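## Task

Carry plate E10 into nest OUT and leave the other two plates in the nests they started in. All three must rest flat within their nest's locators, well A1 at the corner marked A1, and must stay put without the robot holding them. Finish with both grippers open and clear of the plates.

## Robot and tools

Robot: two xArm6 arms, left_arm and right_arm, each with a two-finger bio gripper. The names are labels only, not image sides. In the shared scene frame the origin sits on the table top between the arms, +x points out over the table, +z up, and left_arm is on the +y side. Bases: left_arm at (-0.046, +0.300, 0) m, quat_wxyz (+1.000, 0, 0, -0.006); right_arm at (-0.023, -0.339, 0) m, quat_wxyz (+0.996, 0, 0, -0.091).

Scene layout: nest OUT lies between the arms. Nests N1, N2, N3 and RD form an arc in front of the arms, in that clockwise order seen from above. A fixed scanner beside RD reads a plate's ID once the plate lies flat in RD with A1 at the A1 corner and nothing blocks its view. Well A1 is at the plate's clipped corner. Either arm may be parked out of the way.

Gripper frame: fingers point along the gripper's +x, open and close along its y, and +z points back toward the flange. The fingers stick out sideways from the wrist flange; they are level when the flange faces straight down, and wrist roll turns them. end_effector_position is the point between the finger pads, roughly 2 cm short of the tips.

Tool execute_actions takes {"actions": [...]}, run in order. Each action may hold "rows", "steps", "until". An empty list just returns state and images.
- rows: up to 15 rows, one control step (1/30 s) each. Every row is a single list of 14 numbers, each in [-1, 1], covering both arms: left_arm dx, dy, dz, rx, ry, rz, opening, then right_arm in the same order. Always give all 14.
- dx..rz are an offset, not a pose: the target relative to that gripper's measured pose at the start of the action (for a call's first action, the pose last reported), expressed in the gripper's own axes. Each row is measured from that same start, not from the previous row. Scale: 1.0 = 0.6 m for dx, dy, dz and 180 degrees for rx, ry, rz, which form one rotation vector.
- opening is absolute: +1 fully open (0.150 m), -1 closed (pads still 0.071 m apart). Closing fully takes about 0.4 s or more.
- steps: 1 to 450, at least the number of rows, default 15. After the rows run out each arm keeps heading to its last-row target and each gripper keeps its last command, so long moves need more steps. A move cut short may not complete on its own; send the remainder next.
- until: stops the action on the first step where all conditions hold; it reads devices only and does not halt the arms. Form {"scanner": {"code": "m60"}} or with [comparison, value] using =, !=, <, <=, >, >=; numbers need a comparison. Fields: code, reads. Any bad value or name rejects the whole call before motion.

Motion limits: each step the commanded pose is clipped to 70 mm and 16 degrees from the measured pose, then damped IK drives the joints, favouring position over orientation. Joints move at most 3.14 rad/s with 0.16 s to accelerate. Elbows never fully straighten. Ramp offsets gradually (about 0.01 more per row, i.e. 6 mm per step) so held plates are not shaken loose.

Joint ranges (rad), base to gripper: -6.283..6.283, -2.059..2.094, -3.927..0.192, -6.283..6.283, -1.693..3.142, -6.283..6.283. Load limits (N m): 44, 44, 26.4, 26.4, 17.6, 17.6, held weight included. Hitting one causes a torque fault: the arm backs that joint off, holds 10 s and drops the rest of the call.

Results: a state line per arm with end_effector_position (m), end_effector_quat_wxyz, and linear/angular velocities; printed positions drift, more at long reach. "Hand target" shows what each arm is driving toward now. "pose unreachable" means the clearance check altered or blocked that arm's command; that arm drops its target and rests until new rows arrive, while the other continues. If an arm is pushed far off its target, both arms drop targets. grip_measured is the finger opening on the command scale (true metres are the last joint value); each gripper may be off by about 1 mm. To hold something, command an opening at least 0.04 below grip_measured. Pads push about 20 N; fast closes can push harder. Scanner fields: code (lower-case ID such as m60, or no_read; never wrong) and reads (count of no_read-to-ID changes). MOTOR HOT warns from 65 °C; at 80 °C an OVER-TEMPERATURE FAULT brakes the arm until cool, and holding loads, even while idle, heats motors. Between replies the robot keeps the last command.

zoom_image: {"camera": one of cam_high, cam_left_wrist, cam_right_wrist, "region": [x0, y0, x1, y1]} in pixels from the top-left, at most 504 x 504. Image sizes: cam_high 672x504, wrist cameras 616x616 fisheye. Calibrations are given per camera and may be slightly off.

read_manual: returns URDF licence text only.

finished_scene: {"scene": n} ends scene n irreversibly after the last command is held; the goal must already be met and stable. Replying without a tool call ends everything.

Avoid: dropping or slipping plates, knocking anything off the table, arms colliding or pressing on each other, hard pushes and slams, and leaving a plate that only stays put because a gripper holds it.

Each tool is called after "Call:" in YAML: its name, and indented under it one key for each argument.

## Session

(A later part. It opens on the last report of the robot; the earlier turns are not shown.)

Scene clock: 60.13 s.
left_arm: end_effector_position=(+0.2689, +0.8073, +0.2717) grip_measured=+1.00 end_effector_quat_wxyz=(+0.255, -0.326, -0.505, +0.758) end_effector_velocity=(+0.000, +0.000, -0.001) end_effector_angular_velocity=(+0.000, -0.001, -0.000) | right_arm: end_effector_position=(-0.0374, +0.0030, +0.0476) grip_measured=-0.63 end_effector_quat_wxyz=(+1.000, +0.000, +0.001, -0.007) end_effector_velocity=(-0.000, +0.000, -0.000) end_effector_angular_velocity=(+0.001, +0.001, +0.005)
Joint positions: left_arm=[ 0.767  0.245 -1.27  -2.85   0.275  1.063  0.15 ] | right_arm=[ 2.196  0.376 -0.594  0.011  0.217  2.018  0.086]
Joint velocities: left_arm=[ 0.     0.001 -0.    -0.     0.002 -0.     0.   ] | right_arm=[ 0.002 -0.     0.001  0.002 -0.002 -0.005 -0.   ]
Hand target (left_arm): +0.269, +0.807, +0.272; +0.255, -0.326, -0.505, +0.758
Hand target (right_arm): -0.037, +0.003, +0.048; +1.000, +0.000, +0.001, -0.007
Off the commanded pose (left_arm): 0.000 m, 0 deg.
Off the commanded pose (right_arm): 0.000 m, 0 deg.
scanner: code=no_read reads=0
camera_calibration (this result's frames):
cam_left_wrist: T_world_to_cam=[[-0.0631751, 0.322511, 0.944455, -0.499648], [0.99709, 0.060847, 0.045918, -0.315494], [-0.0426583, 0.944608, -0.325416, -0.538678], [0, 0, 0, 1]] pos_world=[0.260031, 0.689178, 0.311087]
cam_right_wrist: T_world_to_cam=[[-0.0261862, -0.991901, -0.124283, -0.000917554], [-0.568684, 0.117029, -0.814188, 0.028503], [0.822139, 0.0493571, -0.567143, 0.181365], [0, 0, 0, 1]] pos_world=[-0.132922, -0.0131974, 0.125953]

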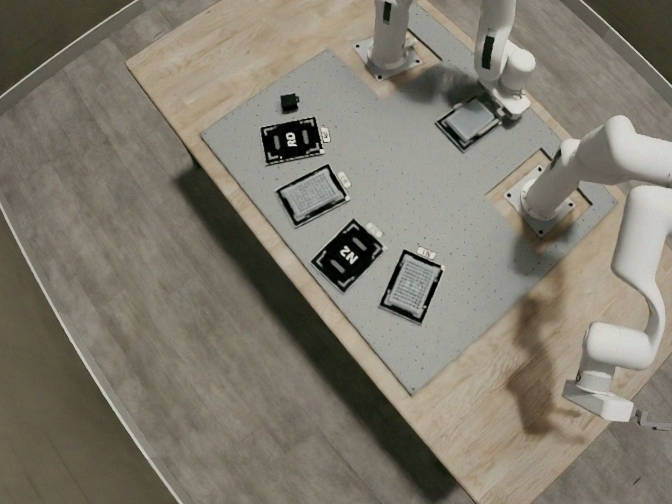

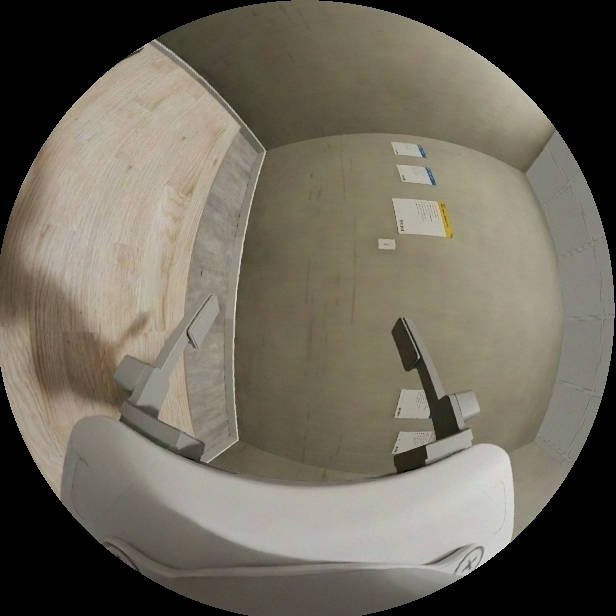

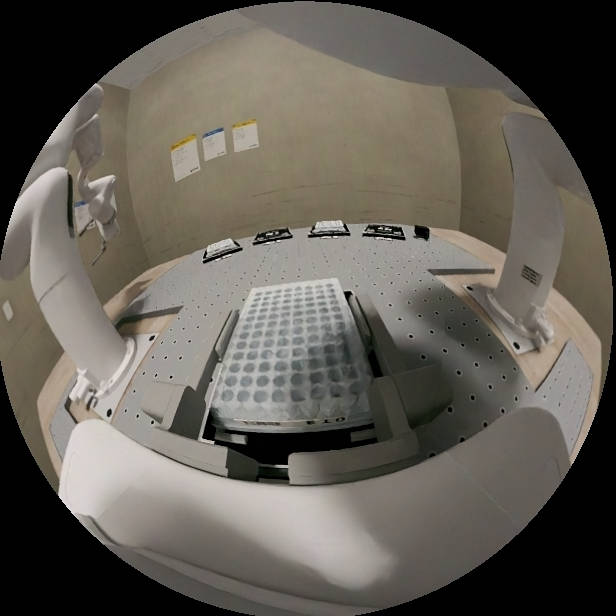

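Matches. Lower.

Call:
execute_actions:
  actions:
    - {"rows":[[0,0,0,0,0,0,1,0,0,-0.003,0,0,0,-0.79],[0,0,0,0,0,0,1,0,0,-0.006,0,0,0,-0.79],[0,0,0,0,0,0,1,0,0,-0.008,0,0,0,-0.79],[0,0,0,0,0,0,1,0,0,-0.010,0,0,0,-0.79],[0,0,0,0,0,0,1,0,0,-0.012,0,0,0,-0.79],[0,0,0,0,0,0,1,0,0,-0.014,0,0,0,-0.79],[0,0,0,0,0,0,1,0,0,-0.0155,0,0,0,-0.79],[0,0,0,0,0,0,1,0,0,-0.0165,0,0,0,-0.79]],"steps":19}

Call:
zoom_image:
  camera: "cam_right_wrist"
  region: [190, 270, 410, 490]

Scene clock: 66.13 s.
left_arm: end_effector_position=(+0.2689, +0.8073, +0.2717) grip_measured=+1.00 end_effector_quat_wxyz=(+0.255, -0.326, -0.505, +0.758) end_effector_velocity=(+0.000, +0.000, +0.000) end_effector_angular_velocity=(+0.001, -0.002, -0.000) | right_arm: end_effector_position=(-0.0374, +0.0028, +0.0377) grip_measured=-0.63 end_effector_quat_wxyz=(+1.000, -0.000, +0.001, -0.007) end_effector_velocity=(-0.000, +0.000, -0.001) end_effector_angular_velocity=(+0.001, -0.000, +0.003)
Joint positions: left_arm=[ 0.767  0.245 -1.27  -2.85   0.275  1.063  0.15 ] | right_arm=[ 2.197  0.413 -0.603  0.013  0.189  2.017  0.086]
Joint velocities: left_arm=[ 0.    -0.001  0.001 -0.001  0.003  0.     0.   ] | right_arm=[ 0.001  0.002  0.    -0.002 -0.002 -0.     0.   ]
Hand target (left_arm): +0.269, +0.807, +0.272; +0.255, -0.326, -0.505, +0.758
Hand target (right_arm): -0.037, +0.003, +0.038; +1.000, +0.000, +0.001, -0.007
Off the commanded pose (left_arm): 0.000 m, 0 deg.
Off the commanded pose (right_arm): 0.000 m, 0 deg.
scanner: code=no_read reads=0
camera_calibration (this result's frames):
cam_left_wrist: T_world_to_cam=[[-0.0631749, 0.322511, 0.944455, -0.499648], [0.99709, 0.060847, 0.0459177, -0.315494], [-0.0426583, 0.944608, -0.325417, -0.538677], [0, 0, 0, 1]] pos_world=[0.260031, 0.689178, 0.311087]
cam_right_wrist: T_world_to_cam=[[-0.0266277, -0.991934, -0.123928, -0.0023947], [-0.568573, 0.116994, -0.814271, 0.0204681], [0.822202, 0.0487798, -0.567102, 0.175742], [0, 0, 0, 1]] pos_world=[-0.132921, -0.0133427, 0.116033]

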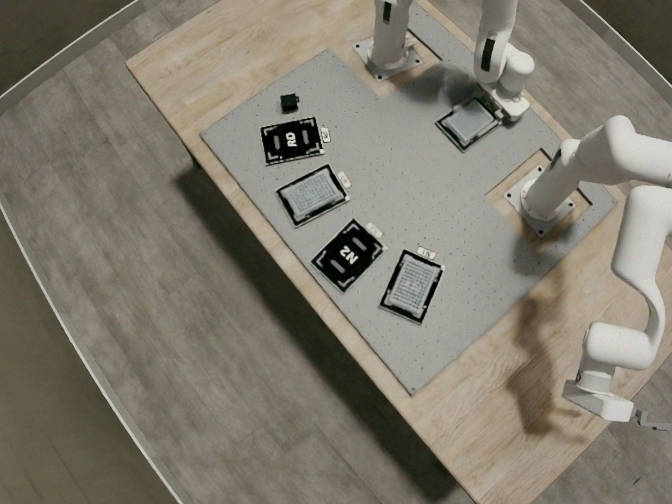

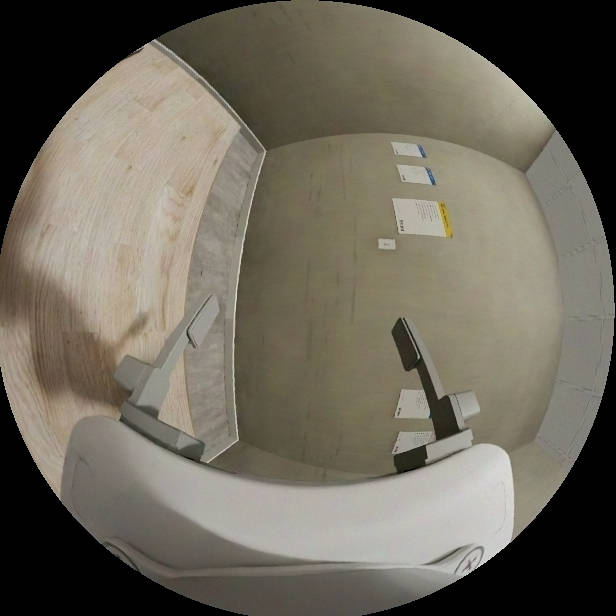

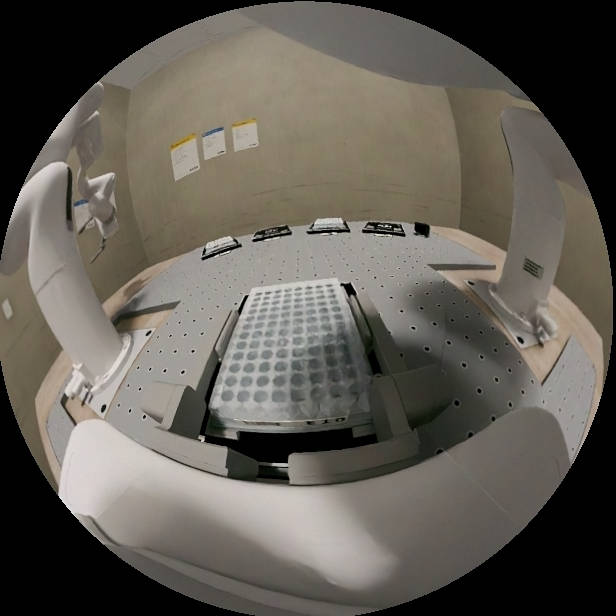

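Region (190, 270, 410, 490) of cam_right_wrist's 616x616 image, scaled by 2.291, with more detail than that image has.

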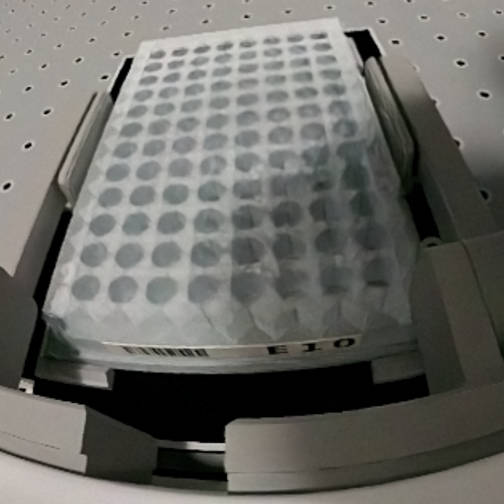

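Call:
execute_actions:
  actions:
    - {"rows":[[0,0,0,0,0,0,1,0,-0.0005,-0.001,0,0,0,-0.79]],"steps":8}
    - {"rows":[[0,0,0,0,0,0,1,0,0,0,0,0,0,-0.64],[0,0,0,0,0,0,1,0,0,0,0,0,0,-0.6],[0,0,0,0,0,0,1,0,0,0,0,0,0,-0.55],[0,0,0,0,0,0,1,0,0,0,0,0,0,-0.4],[0,0,0,0,0,0,1,0,0,0,0,0,0,0]],"steps":14}
    - {"rows":[[0,0,0,0,0,0,1,0,0,0.015,0,0,0,0],[0,0,0,0,0,0,1,0,0,0.04,0,0,0,0],[0,0,0,0,0,0,1,0,0,0.07,0,0,0,0],[0,0,0,0,0,0,1,-0.06,0,0.33,0,0,0,0]],"steps":32}

Call:
zoom_image:
  camera: "cam_right_wrist"
  region: [250, 350, 380, 480]

Call:
zoom_image:
  camera: "cam_high"
  region: [430, 90, 505, 160]

Scene clock: 73.90 s.
left_arm: end_effector_position=(+0.2689, +0.8073, +0.2717) grip_measured=+1.00 end_effector_quat_wxyz=(+0.255, -0.326, -0.505, +0.758) end_effector_velocity=(+0.000, +0.000, +0.000) end_effector_angular_velocity=(+0.001, -0.003, -0.000) | right_arm: end_effector_position=(-0.0727, +0.0033, +0.2354) grip_measured=+0.00 end_effector_quat_wxyz=(+1.000, +0.000, +0.001, -0.008) end_effector_velocity=(-0.001, +0.001, +0.002) end_effector_angular_velocity=(+0.004, +0.003, -0.000)
Joint positions: left_arm=[ 0.767  0.245 -1.27  -2.85   0.275  1.063  0.15 ] | right_arm=[ 2.274 -0.131 -0.699  0.002  0.829  2.107  0.111]
Joint velocities: left_arm=[-0.    -0.001  0.001 -0.001  0.002 -0.     0.   ] | right_arm=[ 0.001 -0.004 -0.004  0.     0.003  0.001  0.   ]
Hand target (left_arm): +0.269, +0.807, +0.272; +0.255, -0.326, -0.505, +0.758
Hand target (right_arm): -0.073, +0.003, +0.236; +1.000, +0.001, +0.001, -0.007
Off the commanded pose (left_arm): 0.000 m, 0 deg.
Off the commanded pose (right_arm): 0.000 m, 0 deg.
scanner: code=no_read reads=0
camera_calibration (this result's frames):
cam_left_wrist: T_world_to_cam=[[-0.0631747, 0.322511, 0.944455, -0.499648], [0.99709, 0.0608468, 0.0459176, -0.315493], [-0.0426582, 0.944608, -0.325417, -0.538677], [0, 0, 0, 1]] pos_world=[0.260031, 0.689178, 0.311087]
cam_right_wrist: T_world_to_cam=[[-0.0266098, -0.991912, -0.124104, 0.0217555], [-0.567664, 0.117183, -0.814878, 0.161485], [0.82283, 0.0487658, -0.566191, 0.316603], [0, 0, 0, 1]] pos_world=[-0.168262, -0.0127831, 0.313548]

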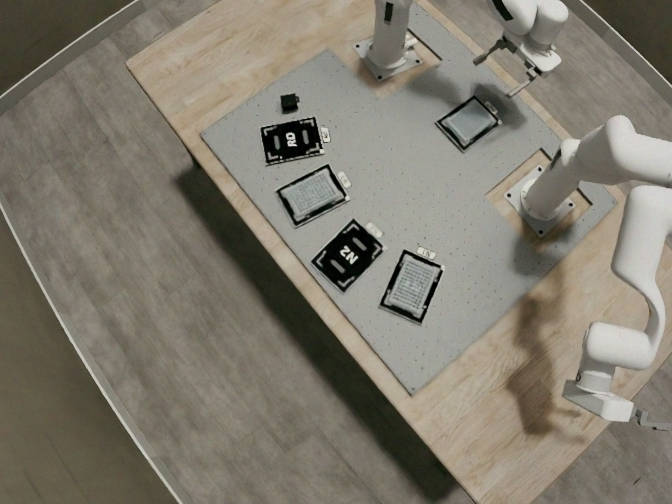

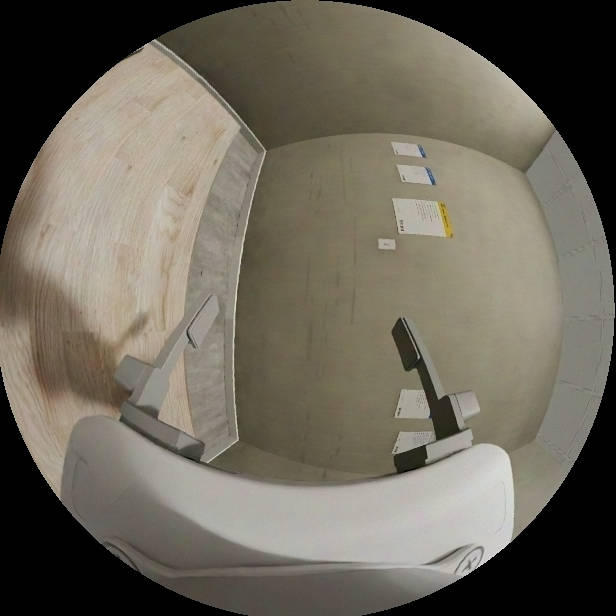

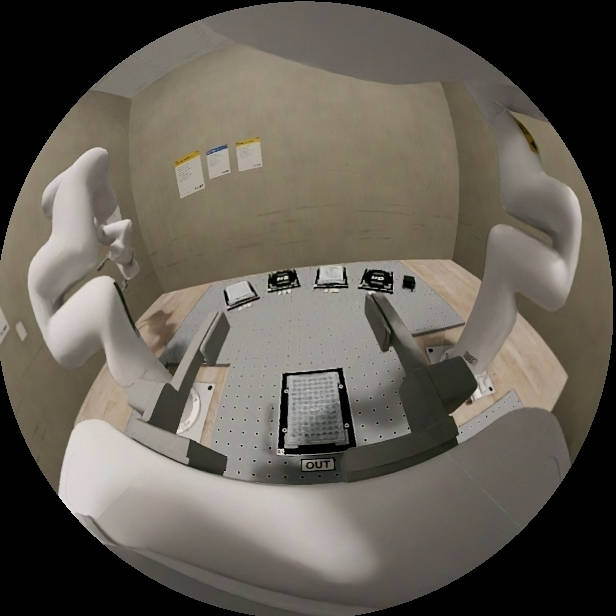

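Region (250, 350, 380, 480) of cam_right_wrist's 616x616 image, scaled by 3.877, with more detail than that image has.

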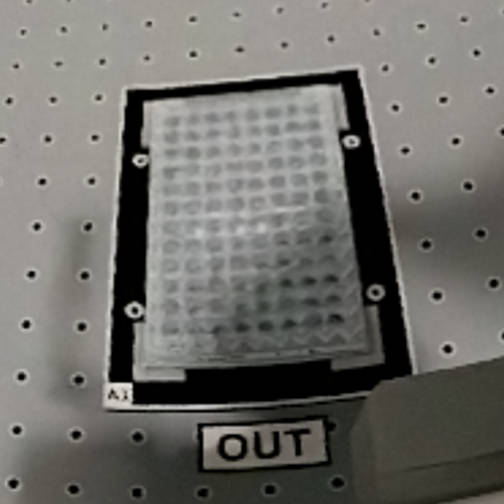

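Region (430, 90, 505, 160) of cam_high's 672x504 image, scaled by 6.720, with more detail than that image has; it fills the top 470 rows of this view, and the rest is white.

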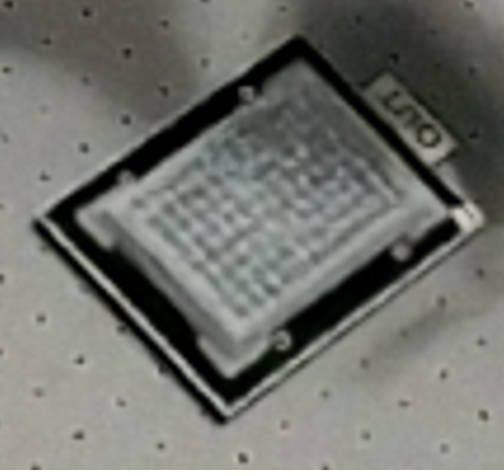

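Call:
finished_scene:
  scene: 2

The scene is finished: the task was done.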